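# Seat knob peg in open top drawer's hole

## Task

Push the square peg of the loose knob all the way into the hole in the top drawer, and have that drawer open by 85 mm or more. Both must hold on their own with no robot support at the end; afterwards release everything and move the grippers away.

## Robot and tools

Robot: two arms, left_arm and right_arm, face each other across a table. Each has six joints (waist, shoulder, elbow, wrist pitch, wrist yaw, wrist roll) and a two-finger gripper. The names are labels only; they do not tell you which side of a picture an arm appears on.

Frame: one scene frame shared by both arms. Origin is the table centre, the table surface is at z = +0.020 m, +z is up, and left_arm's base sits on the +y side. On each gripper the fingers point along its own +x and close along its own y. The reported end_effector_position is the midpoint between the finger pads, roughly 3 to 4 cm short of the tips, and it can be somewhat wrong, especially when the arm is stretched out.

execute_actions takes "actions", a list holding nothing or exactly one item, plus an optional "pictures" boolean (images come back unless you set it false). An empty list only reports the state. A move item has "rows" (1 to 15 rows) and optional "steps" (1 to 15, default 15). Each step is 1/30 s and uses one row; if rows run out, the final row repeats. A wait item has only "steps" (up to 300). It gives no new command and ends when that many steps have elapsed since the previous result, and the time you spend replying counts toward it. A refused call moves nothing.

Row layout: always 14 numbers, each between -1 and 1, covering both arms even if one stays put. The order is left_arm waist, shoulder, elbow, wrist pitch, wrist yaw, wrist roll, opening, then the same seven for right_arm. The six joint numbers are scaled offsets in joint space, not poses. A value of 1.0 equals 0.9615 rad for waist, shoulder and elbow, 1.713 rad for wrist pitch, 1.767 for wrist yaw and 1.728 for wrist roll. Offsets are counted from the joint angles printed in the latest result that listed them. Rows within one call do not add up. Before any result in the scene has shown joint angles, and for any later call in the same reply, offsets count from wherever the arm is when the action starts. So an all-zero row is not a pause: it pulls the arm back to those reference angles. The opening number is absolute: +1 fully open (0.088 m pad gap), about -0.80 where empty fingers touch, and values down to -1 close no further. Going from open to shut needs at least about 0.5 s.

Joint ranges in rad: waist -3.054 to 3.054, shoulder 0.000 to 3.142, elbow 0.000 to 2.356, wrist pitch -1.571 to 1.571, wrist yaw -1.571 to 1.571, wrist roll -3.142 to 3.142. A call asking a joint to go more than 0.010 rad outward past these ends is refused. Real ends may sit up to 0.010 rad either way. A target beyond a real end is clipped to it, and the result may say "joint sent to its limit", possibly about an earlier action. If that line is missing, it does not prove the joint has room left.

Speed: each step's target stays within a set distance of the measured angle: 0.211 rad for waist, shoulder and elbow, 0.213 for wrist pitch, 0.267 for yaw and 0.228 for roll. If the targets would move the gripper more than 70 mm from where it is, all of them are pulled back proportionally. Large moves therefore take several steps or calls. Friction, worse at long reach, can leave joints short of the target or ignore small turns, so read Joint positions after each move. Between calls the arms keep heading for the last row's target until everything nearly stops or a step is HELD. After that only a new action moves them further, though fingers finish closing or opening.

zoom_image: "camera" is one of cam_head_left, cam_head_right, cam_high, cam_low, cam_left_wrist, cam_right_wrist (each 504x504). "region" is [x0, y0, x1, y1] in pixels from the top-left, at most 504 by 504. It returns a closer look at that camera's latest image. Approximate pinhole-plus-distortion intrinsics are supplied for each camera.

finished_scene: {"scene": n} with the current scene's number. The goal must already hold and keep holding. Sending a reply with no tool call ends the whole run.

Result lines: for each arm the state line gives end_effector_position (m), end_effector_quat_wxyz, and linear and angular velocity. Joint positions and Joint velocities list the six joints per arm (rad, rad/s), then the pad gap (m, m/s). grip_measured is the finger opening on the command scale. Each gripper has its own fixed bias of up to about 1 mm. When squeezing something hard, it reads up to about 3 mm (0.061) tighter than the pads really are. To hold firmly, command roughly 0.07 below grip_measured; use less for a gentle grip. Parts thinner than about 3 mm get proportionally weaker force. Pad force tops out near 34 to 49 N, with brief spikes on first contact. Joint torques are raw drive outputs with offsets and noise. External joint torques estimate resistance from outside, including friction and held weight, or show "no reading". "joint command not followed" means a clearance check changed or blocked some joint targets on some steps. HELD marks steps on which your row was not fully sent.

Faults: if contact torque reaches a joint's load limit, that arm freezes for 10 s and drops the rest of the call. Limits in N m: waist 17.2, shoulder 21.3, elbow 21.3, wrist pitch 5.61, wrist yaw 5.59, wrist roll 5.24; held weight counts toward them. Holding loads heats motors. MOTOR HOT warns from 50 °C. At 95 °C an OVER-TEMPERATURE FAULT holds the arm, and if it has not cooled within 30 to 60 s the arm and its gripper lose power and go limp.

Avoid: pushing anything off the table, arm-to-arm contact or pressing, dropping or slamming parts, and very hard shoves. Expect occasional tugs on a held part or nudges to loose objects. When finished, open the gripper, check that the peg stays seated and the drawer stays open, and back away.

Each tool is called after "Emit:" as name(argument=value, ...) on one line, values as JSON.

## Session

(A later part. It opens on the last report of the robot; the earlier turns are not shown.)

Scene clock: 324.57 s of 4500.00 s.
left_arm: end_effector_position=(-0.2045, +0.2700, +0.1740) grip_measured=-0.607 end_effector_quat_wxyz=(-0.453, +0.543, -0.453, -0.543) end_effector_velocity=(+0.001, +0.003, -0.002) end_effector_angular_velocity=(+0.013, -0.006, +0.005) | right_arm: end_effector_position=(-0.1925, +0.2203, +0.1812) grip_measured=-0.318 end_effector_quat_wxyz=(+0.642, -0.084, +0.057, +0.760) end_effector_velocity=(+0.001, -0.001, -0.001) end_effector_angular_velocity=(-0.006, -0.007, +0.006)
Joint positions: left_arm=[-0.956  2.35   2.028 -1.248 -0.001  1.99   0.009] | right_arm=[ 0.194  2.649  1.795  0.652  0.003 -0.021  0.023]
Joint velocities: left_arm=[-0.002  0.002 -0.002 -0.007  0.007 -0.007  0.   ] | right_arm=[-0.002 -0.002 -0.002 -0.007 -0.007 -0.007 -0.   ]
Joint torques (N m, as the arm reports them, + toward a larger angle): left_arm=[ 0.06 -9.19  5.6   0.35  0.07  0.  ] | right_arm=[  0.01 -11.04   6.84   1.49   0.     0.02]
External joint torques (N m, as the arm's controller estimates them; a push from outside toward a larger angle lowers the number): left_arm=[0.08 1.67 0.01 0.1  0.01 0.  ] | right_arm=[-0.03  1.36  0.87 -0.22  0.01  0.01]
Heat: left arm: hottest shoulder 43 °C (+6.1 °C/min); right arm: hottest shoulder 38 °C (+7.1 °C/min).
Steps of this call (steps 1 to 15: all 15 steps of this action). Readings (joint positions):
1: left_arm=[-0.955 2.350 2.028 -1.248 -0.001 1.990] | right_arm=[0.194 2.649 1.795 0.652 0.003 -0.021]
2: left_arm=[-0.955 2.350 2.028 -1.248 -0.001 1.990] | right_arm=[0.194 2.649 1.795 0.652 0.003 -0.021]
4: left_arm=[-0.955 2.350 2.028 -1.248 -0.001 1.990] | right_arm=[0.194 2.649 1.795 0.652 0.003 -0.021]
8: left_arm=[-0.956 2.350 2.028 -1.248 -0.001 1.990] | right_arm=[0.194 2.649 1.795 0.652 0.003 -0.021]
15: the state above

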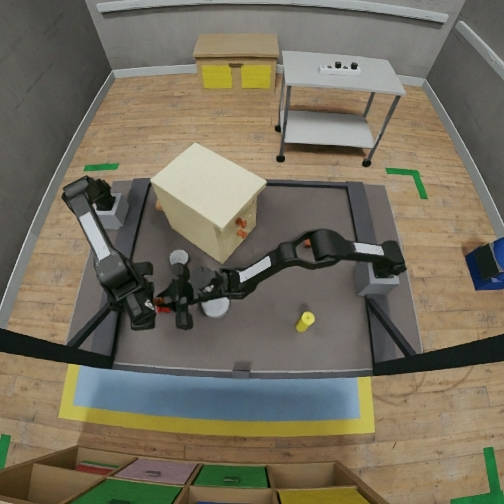

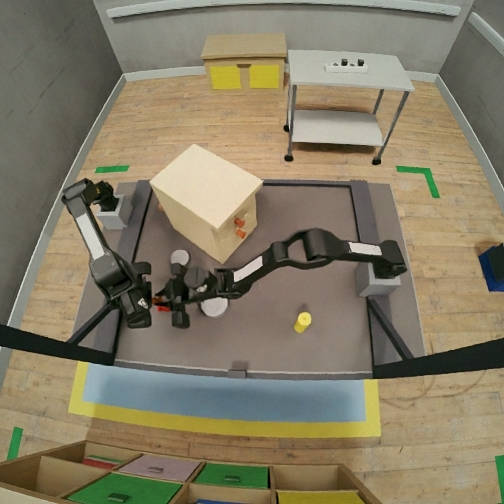

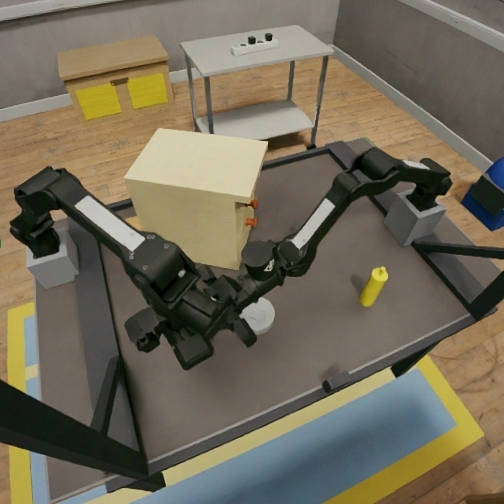

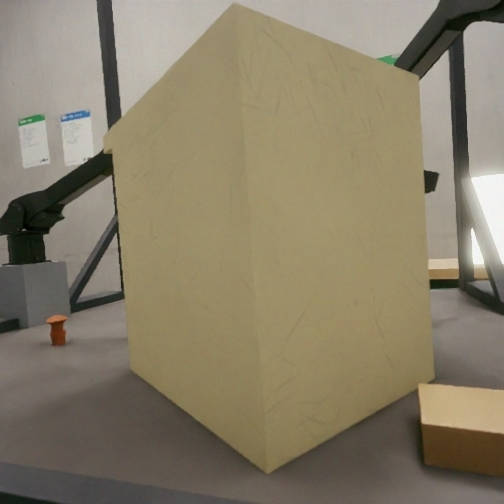

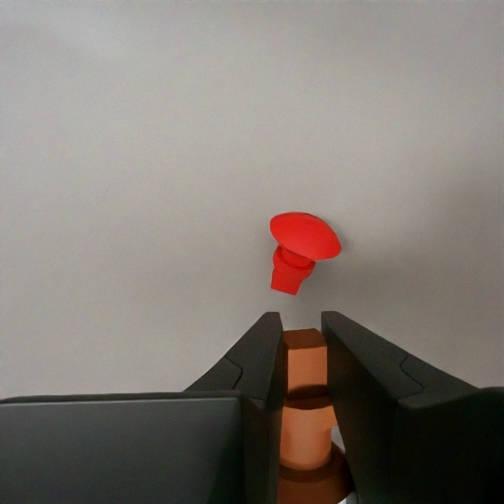

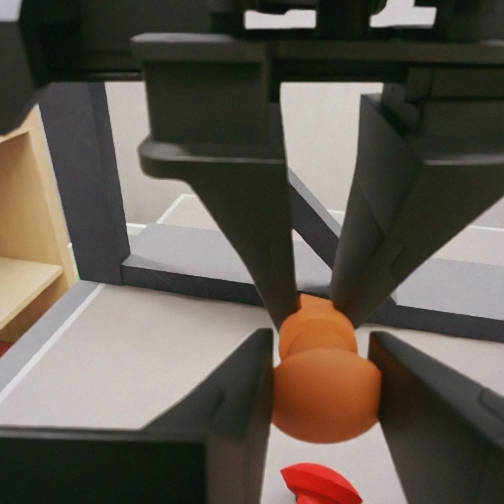

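Emit:
execute_actions(actions=[{"rows":[[0,0,0,0,0,0,-0.3,0,0,0,0,0,0,-0.42]],"steps":10}], pictures=false)

Emit:
execute_actions(actions=[{"rows":[[0,0,0,0,0,0,-0.3,0,-0.06,-0.1,0.03,0,0,-0.42],[0,0,0,0,0,0,-0.3,0,-0.06,-0.1,0.03,0,0,-0.42],[0,0,0,0,0,0,-0.3,0,-0.12,-0.2,0.06,0,0,-0.42],[0,0,0,0,0,0,-0.3,0,-0.12,-0.2,0.06,0,0,-0.42],[0,0,0,0,0,0,-0.3,0,-0.18,-0.3,0.09,0,0,-0.42],[0,0,0,0,0,0,-0.3,0,-0.3,-0.5,0.15,0,0,-0.42]]}], pictures=false)

Emit:
execute_actions(actions=[{"rows":[[0,-1,-0.9,0,0,-0.9,0,0.05,-0.58,-0.95,0.29,0,0,-0.42]]}], pictures=false)

Emit:
execute_actions(actions=[{"steps":20}], pictures=false)

Emit:
execute_actions(actions=[{"rows":[[0,-0.5,-0.4,0,0,0,0,-0.16,0,0,0,0.38,0,-0.42]]}])

Scene clock: 345.93 s of 4500.00 s.
left_arm: end_effector_position=(-0.2045, +0.2700, +0.1740) grip_measured=-0.313 end_effector_quat_wxyz=(-0.453, +0.543, -0.453, -0.543) end_effector_velocity=(+0.000, +0.003, +0.003) end_effector_angular_velocity=(+0.007, +0.002, +0.020) | right_arm: end_effector_position=(-0.1925, +0.2203, +0.1812) grip_measured=-0.318 end_effector_quat_wxyz=(+0.642, -0.084, +0.057, +0.760) end_effector_velocity=(+0.001, -0.001, +0.000) end_effector_angular_velocity=(+0.006, -0.019, +0.009)
Joint positions: left_arm=[-0.956  2.35   2.028 -1.248 -0.001  1.99   0.024] | right_arm=[ 0.194  2.649  1.795  0.652  0.003 -0.021  0.023]
Joint velocities: left_arm=[-0.002 -0.007 -0.002 -0.007  0.007 -0.022  0.006] | right_arm=[-0.002 -0.002 -0.007  0.007 -0.007 -0.022 -0.   ]
Joint torques (N m, as the arm reports them, + toward a larger angle): left_arm=[ 0.   -9.13  5.65  0.35  0.06  0.  ] | right_arm=[ -0.01 -11.05   6.82   1.49   0.     0.02]
External joint torques (N m, as the arm's controller estimates them; a push from outside toward a larger angle lowers the number): left_arm=[ 0.    1.92 -0.01  0.1   0.01  0.  ] | right_arm=[ 0.03  1.44  0.81 -0.23 -0.01  0.01]
Heat: left arm: hottest shoulder 44 °C (+2.0 °C/min); right arm: hottest shoulder 43 °C (+13.1 °C/min).
Steps of this call (steps 1 to 15: the robot went on to your last target; steps 16 to 90: nothing new was sent; then 18.03 s passed at rest; steps 91 to 100: all 10 steps of this action). Readings (joint positions):
91: left_arm=[-0.956 2.350 2.028 -1.248 -0.001 1.990] | right_arm=[0.194 2.649 1.795 0.652 0.003 -0.021]
92: left_arm=[-0.956 2.350 2.028 -1.248 -0.001 1.990] | right_arm=[0.194 2.649 1.795 0.652 0.003 -0.021]
94: left_arm=[-0.956 2.350 2.028 -1.248 -0.001 1.990] | right_arm=[0.194 2.649 1.795 0.652 0.003 -0.021]
98: left_arm=[-0.956 2.350 2.028 -1.248 -0.001 1.990] | right_arm=[0.194 2.649 1.795 0.652 0.003 -0.021]
100: the state above

Scene clock: 346.43 s of 4500.00 s.
left_arm: end_effector_position=(-0.2045, +0.2700, +0.1740) grip_measured=-0.303 end_effector_quat_wxyz=(-0.453, +0.543, -0.453, -0.543) end_effector_velocity=(+0.002, -0.001, +0.002) end_effector_angular_velocity=(-0.017, -0.014, +0.005) | right_arm: end_effector_position=(-0.1807, +0.1512, +0.2221) grip_measured=-0.318 end_effector_quat_wxyz=(+0.644, -0.056, +0.034, +0.762) end_effector_velocity=(+0.003, -0.030, -0.060) end_effector_angular_velocity=(-0.165, -0.003, +0.017)
Joint positions: left_arm=[-0.956  2.35   2.028 -1.248 -0.001  1.99   0.024] | right_arm=[ 0.194  2.368  1.336  0.903  0.003 -0.021  0.023]
Joint velocities: left_arm=[-0.002 -0.002  0.002 -0.007 -0.022 -0.007  0.   ] | right_arm=[-0.002 -0.002 -0.144 -0.022 -0.022  0.022 -0.   ]
Joint torques (N m, as the arm reports them, + toward a larger angle): left_arm=[-0.14 -9.36  5.57  0.32  0.1  -0.01] | right_arm=[ 0.   -9.98  4.93  1.65  0.    0.03]
External joint torques (N m, as the arm's controller estimates them; a push from outside toward a larger angle lowers the number): left_arm=[-0.18  1.76 -0.16  0.04  0.05 -0.01] | right_arm=[ 0.07  0.17 -0.31  0.   -0.01  0.02]
Heat: left arm: hottest shoulder 44 °C (+2.0 °C/min); right arm: hottest shoulder 43 °C (+13.2 °C/min).
Steps of this call (steps 1 to 15: all 15 steps of this action). Readings (joint positions):
1: left_arm=[-0.956 2.350 2.028 -1.248 -0.001 1.990] | right_arm=[0.194 2.646 1.785 0.658 0.003 -0.021]
2: left_arm=[-0.956 2.350 2.028 -1.248 -0.001 1.990] | right_arm=[0.194 2.635 1.760 0.672 0.003 -0.021]
4: left_arm=[-0.956 2.350 2.028 -1.248 -0.001 1.990] | right_arm=[0.194 2.601 1.689 0.708 0.003 -0.021]
8: left_arm=[-0.956 2.350 2.028 -1.248 -0.001 1.990] | right_arm=[0.194 2.478 1.476 0.835 0.003 -0.021]
15: the state above

Scene clock: 346.93 s of 4500.00 s.
left_arm: end_effector_position=(-0.0459, +0.3786, +0.2460) grip_measured=-0.004 end_effector_quat_wxyz=(-0.169, +0.694, -0.157, -0.682) end_effector_velocity=(+0.222, +0.151, +0.159) end_effector_angular_velocity=(-0.374, +0.459, +1.865) | right_arm: end_effector_position=(-0.1739, -0.0119, +0.3388) grip_measured=-0.318 end_effector_quat_wxyz=(+0.626, +0.071, -0.070, +0.774) end_effector_velocity=(+0.053, -0.260, -0.487) end_effector_angular_velocity=(-1.345, -0.307, +0.023)
Joint positions: left_arm=[-0.956  1.565  1.226 -1.254 -0.001  1.066  0.039] | right_arm=[ 0.242  1.808  0.61   1.397  0.004 -0.021  0.023]
Joint velocities: left_arm=[-0.002 -1.565 -0.911 -0.066 -0.007 -1.868  0.   ] | right_arm=[ 0.002 -0.149 -1.536  0.007 -0.022 -0.007 -0.   ]
Joint torques (N m, as the arm reports them, + toward a larger angle): left_arm=[ 0.11 -6.54  6.97  0.82  0.08 -0.17] | right_arm=[ 0.05 -3.65  3.16  0.89 -0.04  0.02]
External joint torques (N m, as the arm's controller estimates them; a push from outside toward a larger angle lowers the number): left_arm=[ 0.06 -0.2  -0.28 -0.03  0.04 -0.16] | right_arm=[ 0.02  0.58 -0.49 -0.08 -0.03  0.02]
Heat: left arm: hottest shoulder 44 °C (+2.0 °C/min); right arm: hottest shoulder 43 °C (+13.1 °C/min).
Steps of this call (steps 1 to 15: all 15 steps of this action). Readings (joint positions):
1: left_arm=[-0.956 2.329 2.000 -1.230 -0.001 1.951] | right_arm=[0.195 2.355 1.316 0.922 0.004 -0.021]
2: left_arm=[-0.956 2.288 1.938 -1.228 -0.001 1.882] | right_arm=[0.199 2.330 1.263 0.967 0.004 -0.021]
4: left_arm=[-0.956 2.191 1.815 -1.255 -0.001 1.758] | right_arm=[0.214 2.262 1.161 1.056 0.004 -0.021]
8: left_arm=[-0.956 1.965 1.590 -1.249 -0.001 1.506] | right_arm=[0.239 2.086 0.976 1.249 0.004 -0.021]
15: the state above

Scene clock: 347.60 s of 4500.00 s.
left_arm: end_effector_position=(-0.0308, +0.3889, +0.2721) grip_measured=-0.003 end_effector_quat_wxyz=(+0.074, +0.674, +0.040, -0.734) end_effector_velocity=(-0.003, -0.003, +0.000) end_effector_angular_velocity=(-0.016, +0.016, +0.035) | right_arm: end_effector_position=(-0.1664, -0.0461, +0.2721) grip_measured=-0.318 end_effector_quat_wxyz=(+0.628, -0.005, -0.009, +0.778) end_effector_velocity=(-0.002, -0.000, +0.002) end_effector_angular_velocity=(+0.004, -0.007, +0.010)
Joint positions: left_arm=[-0.956  1.392  1.169 -1.251 -0.001  0.44   0.039] | right_arm=[ 0.242  1.819  0.428  1.396  0.004 -0.021  0.023]
Joint velocities: left_arm=[-0.002 -0.002 -0.002  0.022 -0.007 -0.037  0.   ] | right_arm=[ 0.002 -0.007  0.002 -0.007 -0.007 -0.007 -0.   ]
Joint torques (N m, as the arm reports them, + toward a larger angle): left_arm=[-0.04 -4.09  4.96  0.75  0.08 -0.13] | right_arm=[ 0.07 -5.78  3.73  1.68 -0.04  0.03]
External joint torques (N m, as the arm's controller estimates them; a push from outside toward a larger angle lowers the number): left_arm=[-0.01  0.44 -0.92  0.24  0.06 -0.13] | right_arm=[ 0.03 -0.07 -0.17 -0.01 -0.03  0.02]
Heat: left arm: hottest shoulder 44 °C (+2.0 °C/min); right arm: hottest shoulder 43 °C (+14.2 °C/min).
Steps of this call (steps 1 to 20: the robot went on to your last target). Readings (joint positions):
1: left_arm=[-0.956 1.517 1.202 -1.254 -0.001 1.003] | right_arm=[0.242 1.807 0.559 1.396 0.004 -0.021]
2: left_arm=[-0.956 1.476 1.190 -1.254 -0.001 0.940] | right_arm=[0.242 1.810 0.512 1.390 0.004 -0.021]
4: left_arm=[-0.956 1.417 1.185 -1.253 -0.001 0.813] | right_arm=[0.242 1.819 0.450 1.386 0.004 -0.021]
8: left_arm=[-0.956 1.392 1.176 -1.251 -0.001 0.568] | right_arm=[0.242 1.820 0.430 1.396 0.004 -0.021]
20: the state above

Scene clock: 348.10 s of 4500.00 s.
left_arm: end_effector_position=(+0.0469, +0.4422, +0.2498) grip_measured=-0.003 end_effector_quat_wxyz=(+0.090, +0.643, +0.023, -0.760) end_effector_velocity=(+0.005, +0.005, -0.010) end_effector_angular_velocity=(+0.017, -0.009, +0.003) | right_arm: end_effector_position=(-0.0107, -0.0636, +0.2719) grip_measured=-0.318 end_effector_quat_wxyz=(+0.885, -0.007, -0.006, +0.466) end_effector_velocity=(+0.013, -0.010, -0.001) end_effector_angular_velocity=(-0.011, -0.006, -0.107)
Joint positions: left_arm=[-0.956  0.92   0.795 -1.254 -0.001  0.44   0.039] | right_arm=[ 0.087  1.819  0.428  1.396  0.662 -0.021  0.023]
Joint velocities: left_arm=[-0.002 -0.022 -0.046  0.007  0.007 -0.007 -0.   ] | right_arm=[ 0.002 -0.002 -0.002 -0.007  0.11  -0.007  0.   ]
Joint torques (N m, as the arm reports them, + toward a larger angle): left_arm=[ 0.05 -1.73  5.12  0.95  0.03 -0.04] | right_arm=[ 0.06 -4.74  4.25  1.34  0.09  0.02]
External joint torques (N m, as the arm's controller estimates them; a push from outside toward a larger angle lowers the number): left_arm=[ 0.05 -0.27 -0.96  0.28  0.01 -0.04] | right_arm=[-0.01  0.77  0.51 -0.2   0.11  0.02]
Heat: left arm: hottest shoulder 44 °C (+2.0 °C/min); right arm: hottest shoulder 43 °C (+14.1 °C/min).
Steps of this call (steps 1 to 15: all 15 steps of this action). Readings (joint positions):
1: left_arm=[-0.956 1.370 1.145 -1.233 -0.001 0.440] | right_arm=[0.238 1.819 0.428 1.396 0.025 -0.021]
2: left_arm=[-0.956 1.325 1.091 -1.217 -0.001 0.440] | right_arm=[0.216 1.819 0.428 1.396 0.089 -0.021]
4: left_arm=[-0.956 1.206 0.970 -1.260 -0.001 0.440] | right_arm=[0.151 1.819 0.428 1.396 0.231 -0.021]
8: left_arm=[-0.956 0.992 0.821 -1.258 -0.001 0.440] | right_arm=[0.091 1.819 0.428 1.396 0.527 -0.021]
15: the state above

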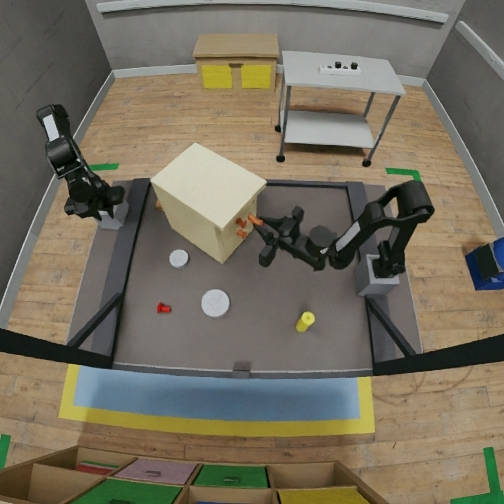

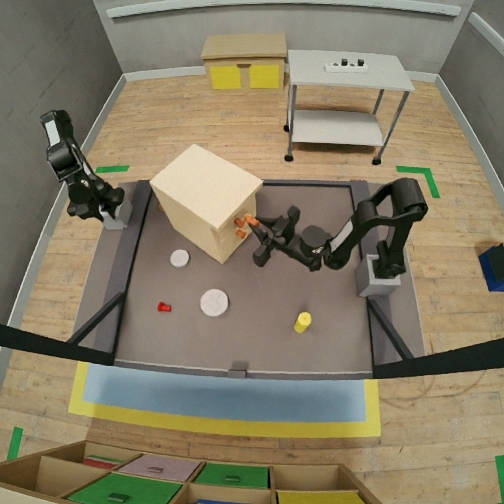

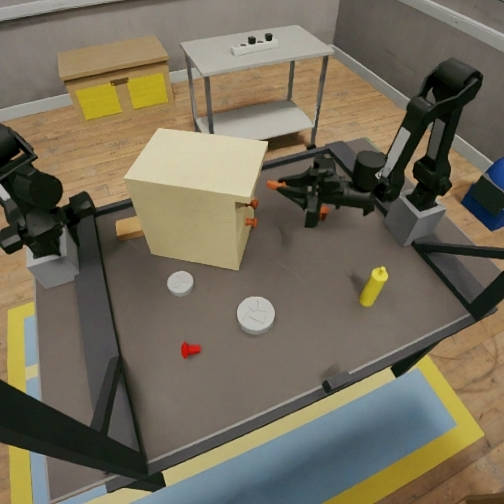

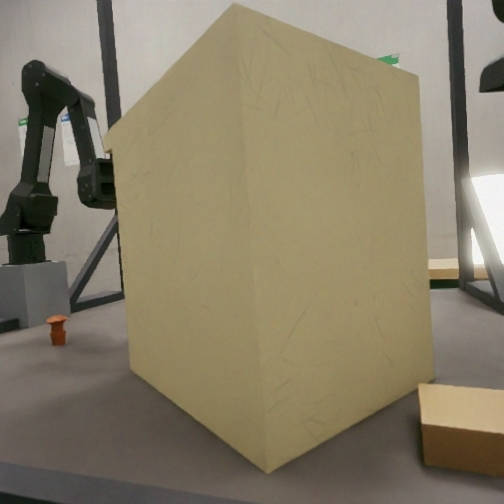

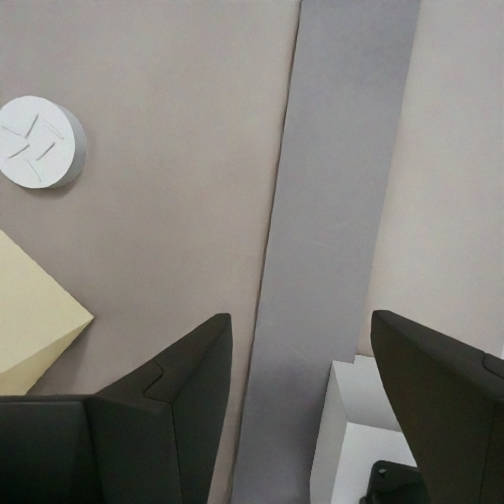

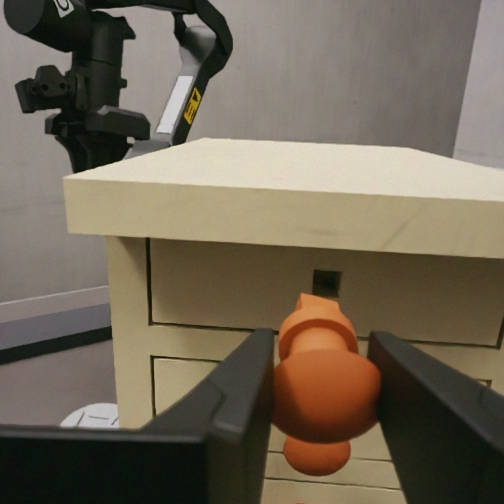

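Emit:
execute_actions(actions=[{"rows":[[0,0,0,0,0,0,0,-0.137,0.144,0.138,0,-0.068,-0.1,-0.42]]}])

Emit:
zoom_image(camera="cam_right_wrist", region=[240,240,400,380])

Scene clock: 356.87 s of 4500.00 s.
left_arm: end_effector_position=(+0.0474, +0.4424, +0.2496) grip_measured=-0.003 end_effector_quat_wxyz=(+0.091, +0.643, +0.023, -0.760) end_effector_velocity=(-0.000, -0.002, -0.000) end_effector_angular_velocity=(-0.007, +0.004, +0.025) | right_arm: end_effector_position=(+0.0259, -0.0336, +0.2586) grip_measured=-0.318 end_effector_quat_wxyz=(+0.883, -0.085, -0.042, +0.459) end_effector_velocity=(+0.000, -0.000, -0.003) end_effector_angular_velocity=(-0.025, -0.017, +0.005)
Joint positions: left_arm=[-0.956  0.917  0.792 -1.254 -0.001  0.44   0.039] | right_arm=[-0.042  1.95   0.552  1.393  0.545 -0.187  0.023]
Joint velocities: left_arm=[ 0.002 -0.002 -0.002  0.007 -0.007 -0.022 -0.   ] | right_arm=[-0.002  0.002 -0.002 -0.007 -0.007 -0.022 -0.   ]
Joint torques (N m, as the arm reports them, + toward a larger angle): left_arm=[-0.07 -0.84  6.37  0.78  0.03 -0.01] | right_arm=[-0.2  -4.96  5.29  1.58 -0.09 -0.13]
External joint torques (N m, as the arm's controller estimates them; a push from outside toward a larger angle lowers the number): left_arm=[-0.07  0.54  0.37  0.11  0.01 -0.01] | right_arm=[-0.18  1.49  1.57 -0.01 -0.1  -0.15]
Heat: left arm: hottest shoulder 40 °C (-3.1 °C/min); right arm: hottest shoulder 40 °C (+10.2 °C/min).
Steps of this call (steps 1 to 30: the robot went on to your last target; steps 31 to 90: nothing new was sent; then 5.27 s passed at rest; steps 91 to 105: all 15 steps of this action). Readings (joint positions):
91: left_arm=[-0.956 0.917 0.792 -1.254 -0.001 0.440] | right_arm=[0.079 1.834 0.439 1.400 0.652 -0.048]
92: left_arm=[-0.956 0.917 0.792 -1.254 -0.001 0.440] | right_arm=[0.049 1.863 0.468 1.402 0.615 -0.093]
94: left_arm=[-0.956 0.917 0.792 -1.254 -0.001 0.440] | right_arm=[-0.006 1.920 0.527 1.393 0.577 -0.144]
98: left_arm=[-0.956 0.917 0.792 -1.254 -0.001 0.440] | right_arm=[-0.041 1.947 0.546 1.393 0.554 -0.177]
105: the state above

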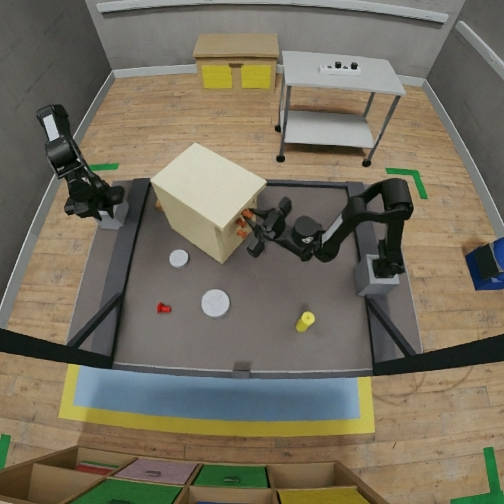

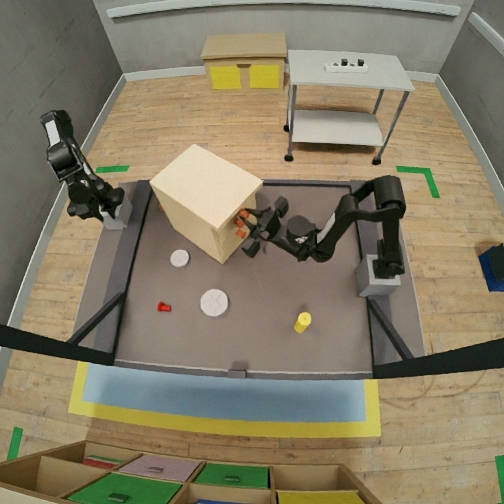

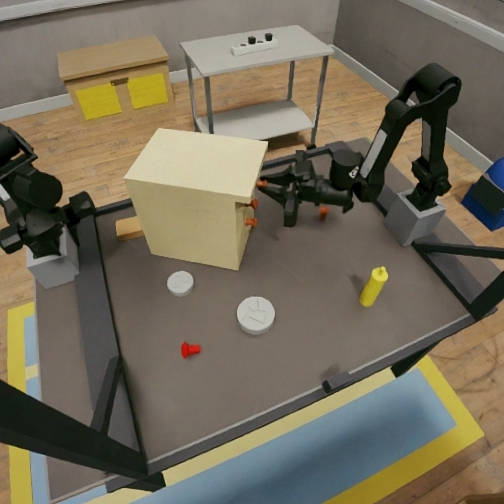

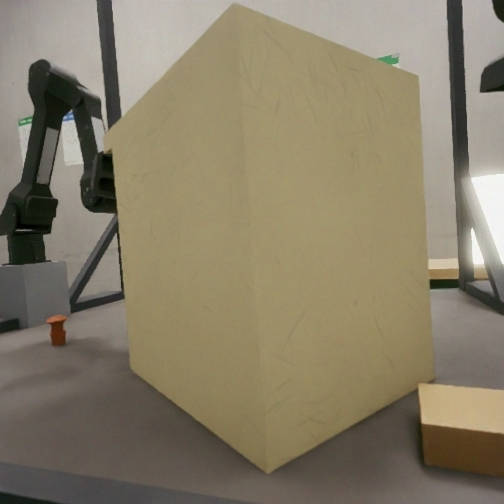

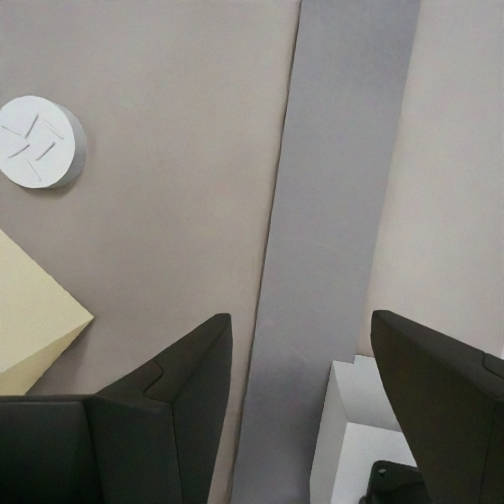

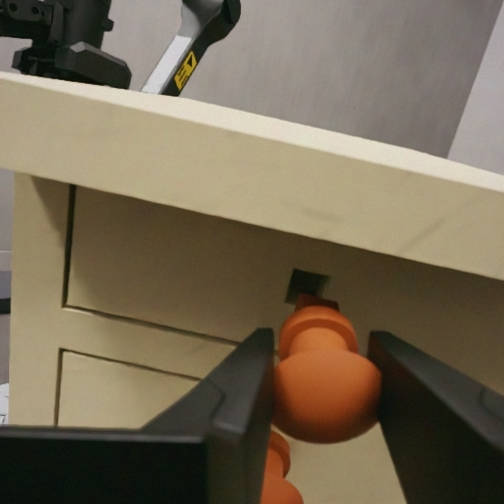

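Region (240, 240, 400, 380) of cam_right_wrist's 504x504 image, scaled by 3.150, with more detail than that image has; it fills the top 441 rows of this view, and the rest is white.

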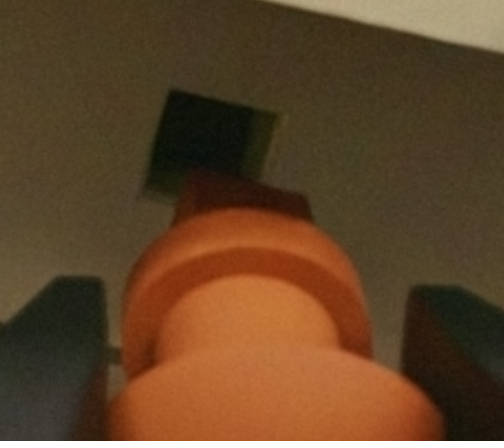

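Emit:
execute_actions(actions=[{"rows":[[0,0,0,0,0,0,0,-0.017,0.022,0.049,-0.013,-0.0095,0,-0.42]]}])

Emit:
zoom_image(camera="cam_right_wrist", region=[240,240,400,380])

Scene clock: 365.17 s of 4500.00 s.
left_arm: end_effector_position=(+0.0474, +0.4424, +0.2496) grip_measured=-0.003 end_effector_quat_wxyz=(+0.091, +0.643, +0.023, -0.760) end_effector_velocity=(+0.002, +0.001, -0.001) end_effector_angular_velocity=(-0.001, -0.009, +0.006) | right_arm: end_effector_position=(+0.0288, -0.0262, +0.2590) grip_measured=-0.318 end_effector_quat_wxyz=(+0.883, -0.086, -0.042, +0.460) end_effector_velocity=(+0.000, +0.001, +0.000) end_effector_angular_velocity=(-0.015, -0.018, +0.005)
Joint positions: left_arm=[-0.956  0.917  0.792 -1.254 -0.001  0.44   0.039] | right_arm=[-0.051  1.963  0.583  1.374  0.533 -0.187  0.023]
Joint velocities: left_arm=[-0.002 -0.002 -0.002 -0.007 -0.007 -0.007 -0.   ] | right_arm=[-0.002 -0.002  0.002 -0.007 -0.007 -0.022 -0.   ]
Joint torques (N m, as the arm reports them, + toward a larger angle): left_arm=[ 0.09 -1.02  6.06  0.76  0.02 -0.02] | right_arm=[-0.62 -5.02  6.28  1.19 -0.19  0.05]
External joint torques (N m, as the arm's controller estimates them; a push from outside toward a larger angle lowers the number): left_arm=[ 0.09  0.35  0.06  0.1   0.   -0.01] | right_arm=[-0.64  1.66  2.41 -0.42 -0.19  0.03]
Heat: left arm: hottest shoulder 37 °C (-6.0 °C/min); right arm: hottest shoulder 39 °C (+7.0 °C/min).
Steps of this call (steps 1 to 15: the robot went on to your last target; steps 16 to 90: nothing new was sent; then 4.80 s passed at rest; steps 91 to 105: all 15 steps of this action). Readings (joint positions):
91: left_arm=[-0.956 0.917 0.792 -1.254 -0.001 0.440] | right_arm=[-0.043 1.953 0.556 1.393 0.543 -0.187]
92: left_arm=[-0.956 0.917 0.792 -1.254 -0.001 0.440] | right_arm=[-0.045 1.956 0.564 1.386 0.539 -0.187]
94: left_arm=[-0.956 0.917 0.792 -1.254 -0.001 0.440] | right_arm=[-0.051 1.962 0.581 1.378 0.534 -0.187]
98: left_arm=[-0.956 0.917 0.792 -1.254 -0.001 0.440] | right_arm=[-0.051 1.963 0.583 1.374 0.533 -0.187]
105: the state above

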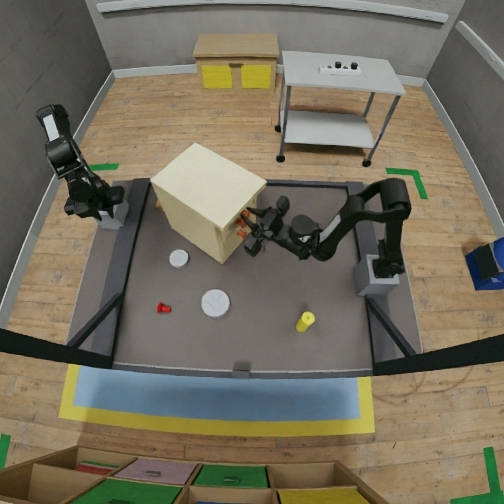

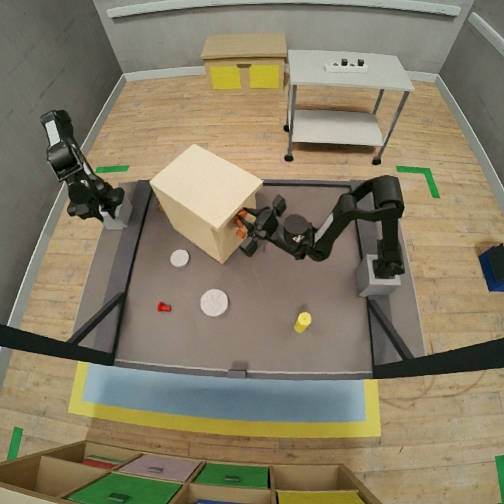

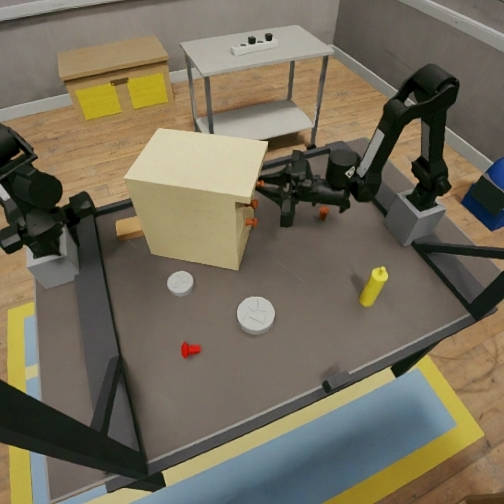

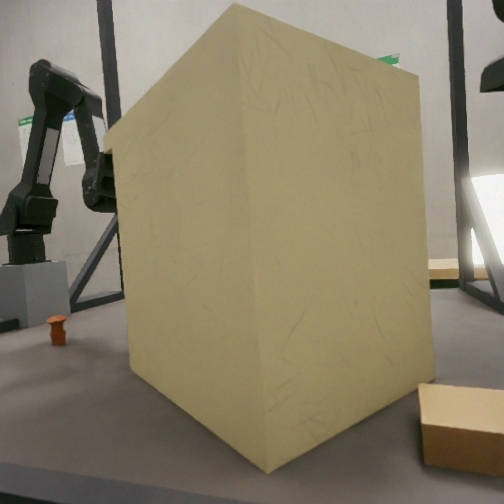

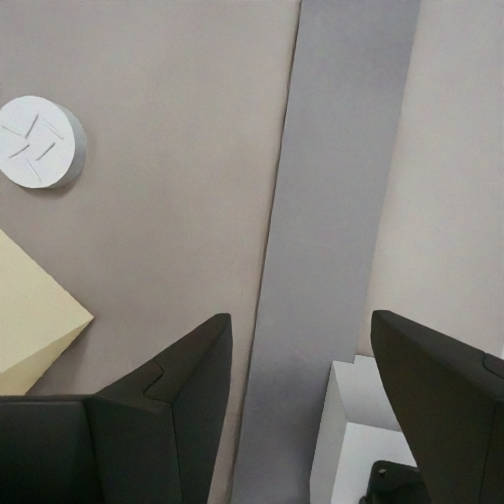

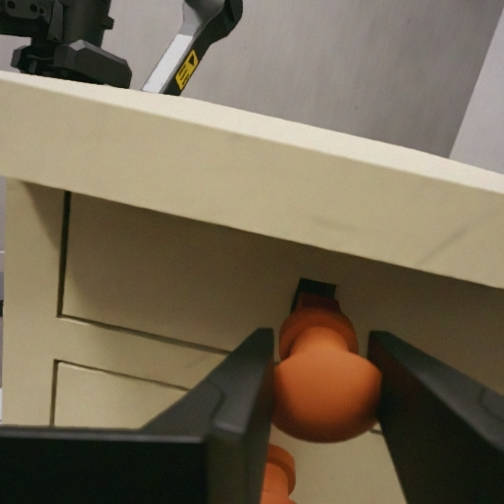

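Region (240, 240, 400, 380) of cam_right_wrist's 504x504 image, scaled by 3.150, with more detail than that image has; it fills the top 441 rows of this view, and the rest is white.

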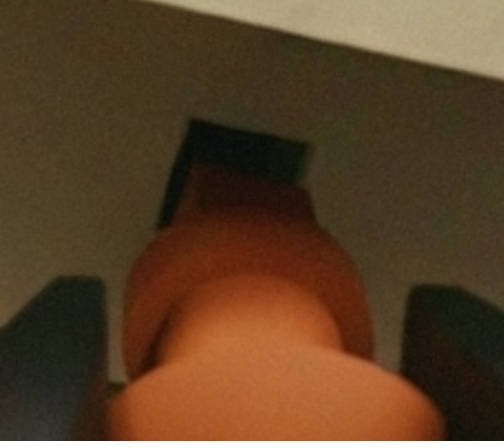

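Emit:
execute_actions(actions=[{"rows":[[0,0,0,0,0,0,0,0.009,0,0,0,0.006,0,-0.42],[0,0,0,0,0,0,0,0.009,0,0,0,0.006,0,-0.42],[0,0,0,0,0,0,0,0.009,0,0,0,0.006,0,-0.42],[0,0,0,0,0,0,0,0.009,-0.034,0,-0.015,0.006,0,-0.42]]}])

Emit:
zoom_image(camera="cam_right_wrist", region=[240,240,400,380])

Scene clock: 375.90 s of 4500.00 s.
left_arm: end_effector_position=(+0.0474, +0.4424, +0.2496) grip_measured=-0.003 end_effector_quat_wxyz=(+0.091, +0.643, +0.023, -0.760) end_effector_velocity=(+0.001, -0.003, -0.000) end_effector_angular_velocity=(-0.021, -0.005, +0.009) | right_arm: end_effector_position=(+0.0276, -0.0267, +0.2625) grip_measured=-0.318 end_effector_quat_wxyz=(+0.883, -0.087, -0.041, +0.459) end_effector_velocity=(-0.002, +0.001, +0.001) end_effector_angular_velocity=(-0.007, -0.006, +0.020)
Joint positions: left_arm=[-0.956  0.917  0.792 -1.254 -0.001  0.44   0.039] | right_arm=[-0.046  1.943  0.583  1.35   0.541 -0.187  0.023]
Joint velocities: left_arm=[-0.002 -0.002 -0.002  0.007 -0.022 -0.007  0.   ] | right_arm=[-0.002 -0.007 -0.002 -0.007 -0.022 -0.007  0.   ]
Joint torques (N m, as the arm reports them, + toward a larger angle): left_arm=[ 0.   -1.19  6.    0.76  0.03 -0.04] | right_arm=[ 0.33 -6.94  4.46  1.28  0.12  0.03]
External joint torques (N m, as the arm's controller estimates them; a push from outside toward a larger angle lowers the number): left_arm=[ 0.    0.19  0.02  0.11  0.02 -0.04] | right_arm=[ 0.31 -0.28  0.5  -0.33  0.12  0.01]
Heat: left arm: hottest shoulder 35 °C (-8.1 °C/min); right arm: hottest shoulder 37 °C (+1.0 °C/min).
Steps of this call (steps 1 to 15: the robot went on to your last target; steps 16 to 90: nothing new was sent; then 7.23 s passed at rest; steps 91 to 105: all 15 steps of this action). Readings (joint positions):
91: left_arm=[-0.956 0.917 0.792 -1.254 -0.001 0.440] | right_arm=[-0.051 1.963 0.583 1.374 0.534 -0.187]
92: left_arm=[-0.956 0.917 0.792 -1.254 -0.001 0.440] | right_arm=[-0.049 1.963 0.583 1.374 0.537 -0.187]
94: left_arm=[-0.956 0.917 0.792 -1.254 -0.001 0.440] | right_arm=[-0.048 1.961 0.583 1.371 0.541 -0.187]
98: left_arm=[-0.956 0.917 0.792 -1.254 -0.001 0.440] | right_arm=[-0.047 1.948 0.583 1.355 0.541 -0.187]
105: the state above

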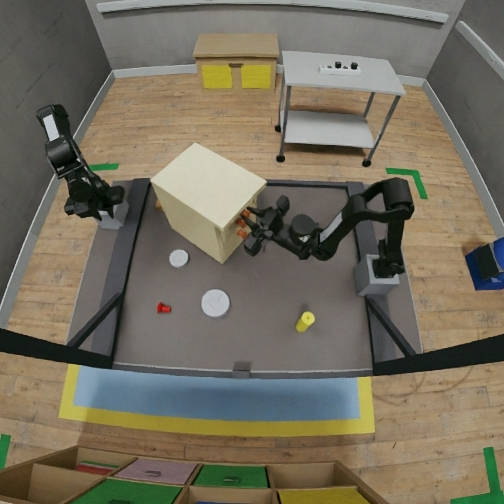

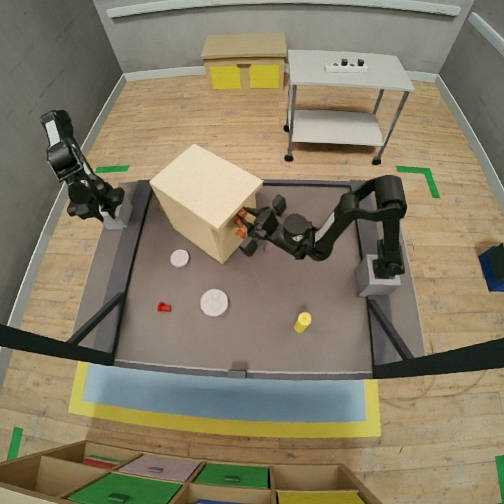

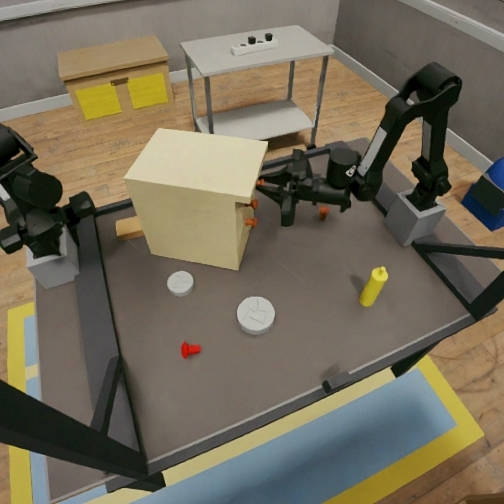

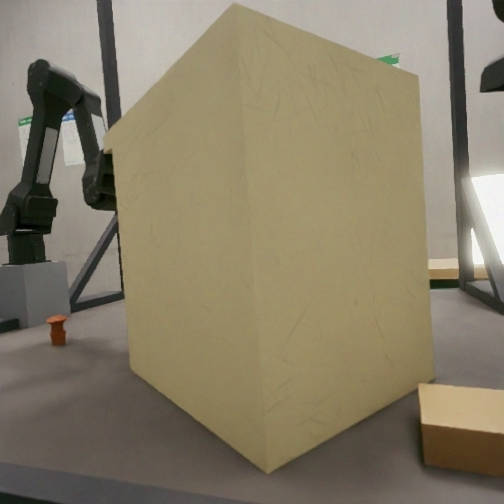

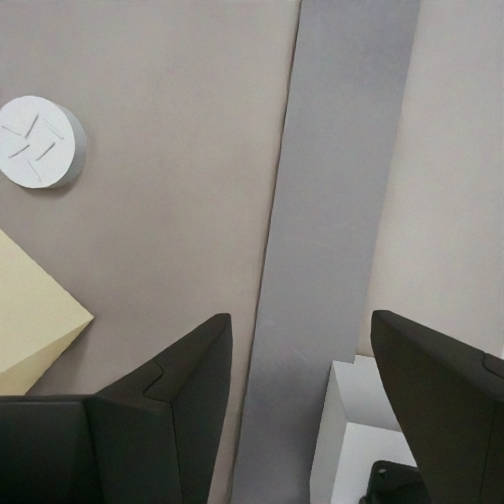

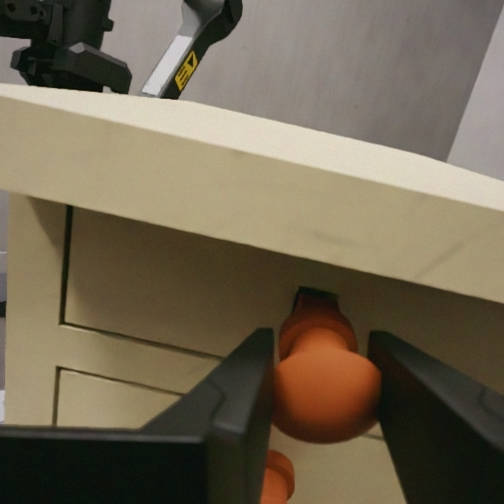

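Region (240, 240, 400, 380) of cam_right_wrist's 504x504 image, scaled by 3.150, with more detail than that image has; it fills the top 441 rows of this view, and the rest is white.

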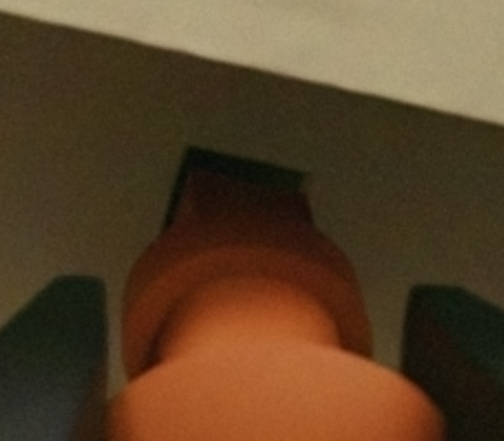

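Emit:
execute_actions(actions=[{"rows":[[0,0,0,0,0,0,0,0,0,0.019,-0.005,0,0,-0.42]]}])

Emit:
zoom_image(camera="cam_right_wrist", region=[260,260,380,360])

Scene clock: 381.77 s of 4500.00 s.
left_arm: end_effector_position=(+0.0474, +0.4424, +0.2496) grip_measured=-0.003 end_effector_quat_wxyz=(+0.091, +0.643, +0.023, -0.760) end_effector_velocity=(+0.001, +0.002, -0.001) end_effector_angular_velocity=(+0.011, -0.001, +0.003) | right_arm: end_effector_position=(+0.0277, -0.0251, +0.2632) grip_measured=-0.318 end_effector_quat_wxyz=(+0.883, -0.087, -0.041, +0.459) end_effector_velocity=(+0.002, -0.001, -0.006) end_effector_angular_velocity=(-0.039, -0.016, +0.000)
Joint positions: left_arm=[-0.956  0.917  0.792 -1.254 -0.001  0.44   0.039] | right_arm=[-0.046  1.943  0.59   1.343  0.541 -0.187  0.023]
Joint velocities: left_arm=[-0.002 -0.002 -0.002 -0.007  0.007 -0.007 -0.   ] | right_arm=[-0.007  0.002 -0.002 -0.022 -0.007 -0.022 -0.   ]
Joint torques (N m, as the arm reports them, + toward a larger angle): left_arm=[ 0.02 -1.23  6.08  0.77  0.05  0.03] | right_arm=[-0.01 -5.79  5.86  1.28  0.01  0.03]
External joint torques (N m, as the arm's controller estimates them; a push from outside toward a larger angle lowers the number): left_arm=[0.04 0.13 0.12 0.13 0.03 0.04] | right_arm=[ 0.03  0.73  1.95 -0.29  0.    0.01]
Heat: left arm: hottest shoulder 34 °C (-9.0 °C/min); right arm: hottest shoulder 37 °C (+0.0 °C/min).
Steps of this call (steps 1 to 15: the robot went on to your last target; steps 16 to 90: nothing new was sent; then 2.37 s passed at rest; steps 91 to 105: all 15 steps of this action). Readings (joint positions):
91: left_arm=[-0.956 0.917 0.792 -1.254 -0.001 0.440] | right_arm=[-0.046 1.943 0.584 1.349 0.541 -0.187]
92: left_arm=[-0.956 0.917 0.792 -1.254 -0.001 0.440] | right_arm=[-0.046 1.943 0.585 1.347 0.541 -0.187]
94: left_arm=[-0.956 0.917 0.792 -1.254 -0.001 0.440] | right_arm=[-0.046 1.943 0.588 1.345 0.541 -0.187]
98: left_arm=[-0.956 0.917 0.792 -1.254 -0.001 0.440] | right_arm=[-0.046 1.943 0.590 1.343 0.541 -0.187]
105: the state above

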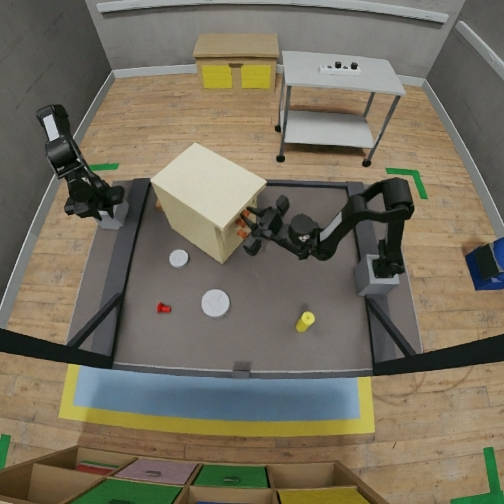

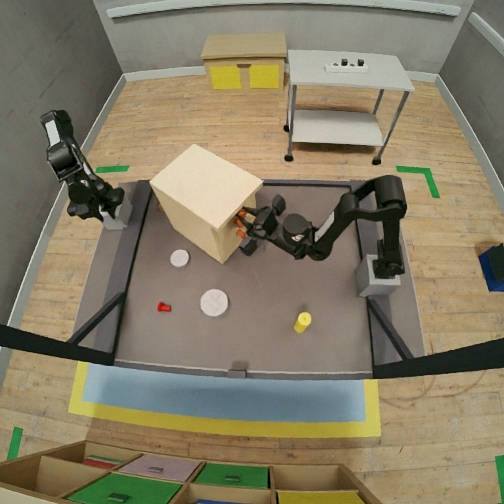

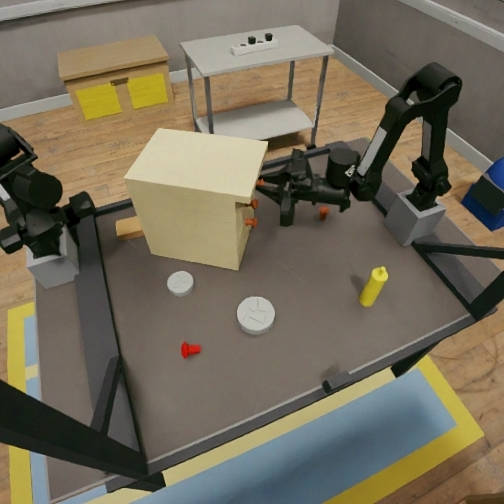

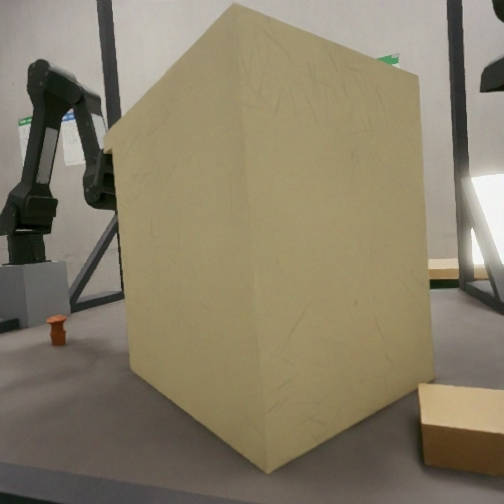

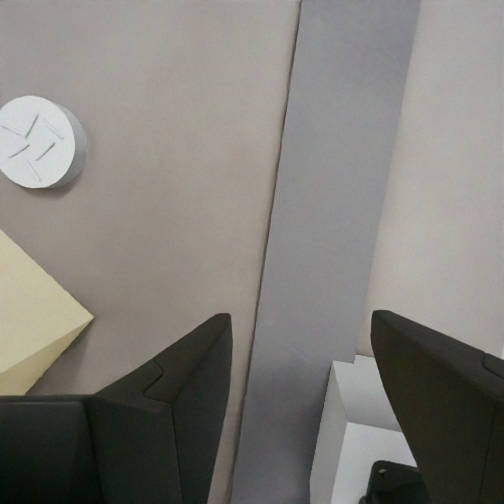

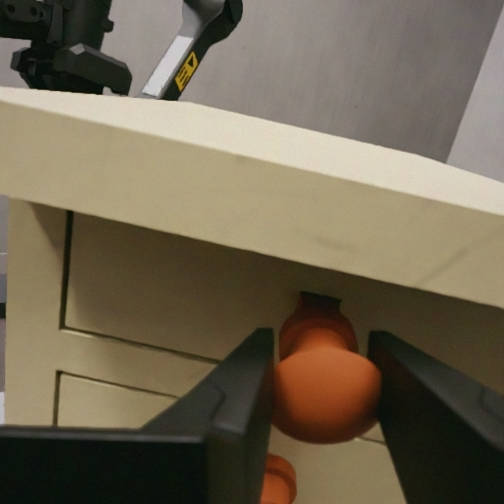

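Region (260, 260, 380, 360) of cam_right_wrist's 504x504 image, scaled by 4.200, with more detail than that image has.

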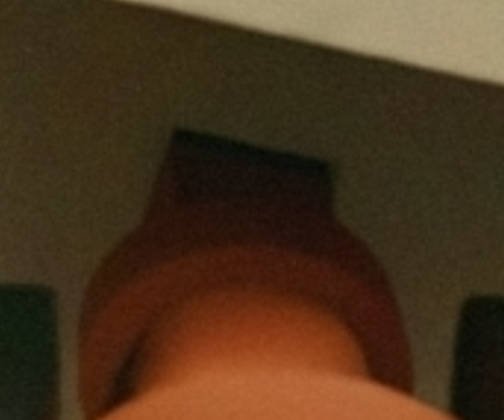

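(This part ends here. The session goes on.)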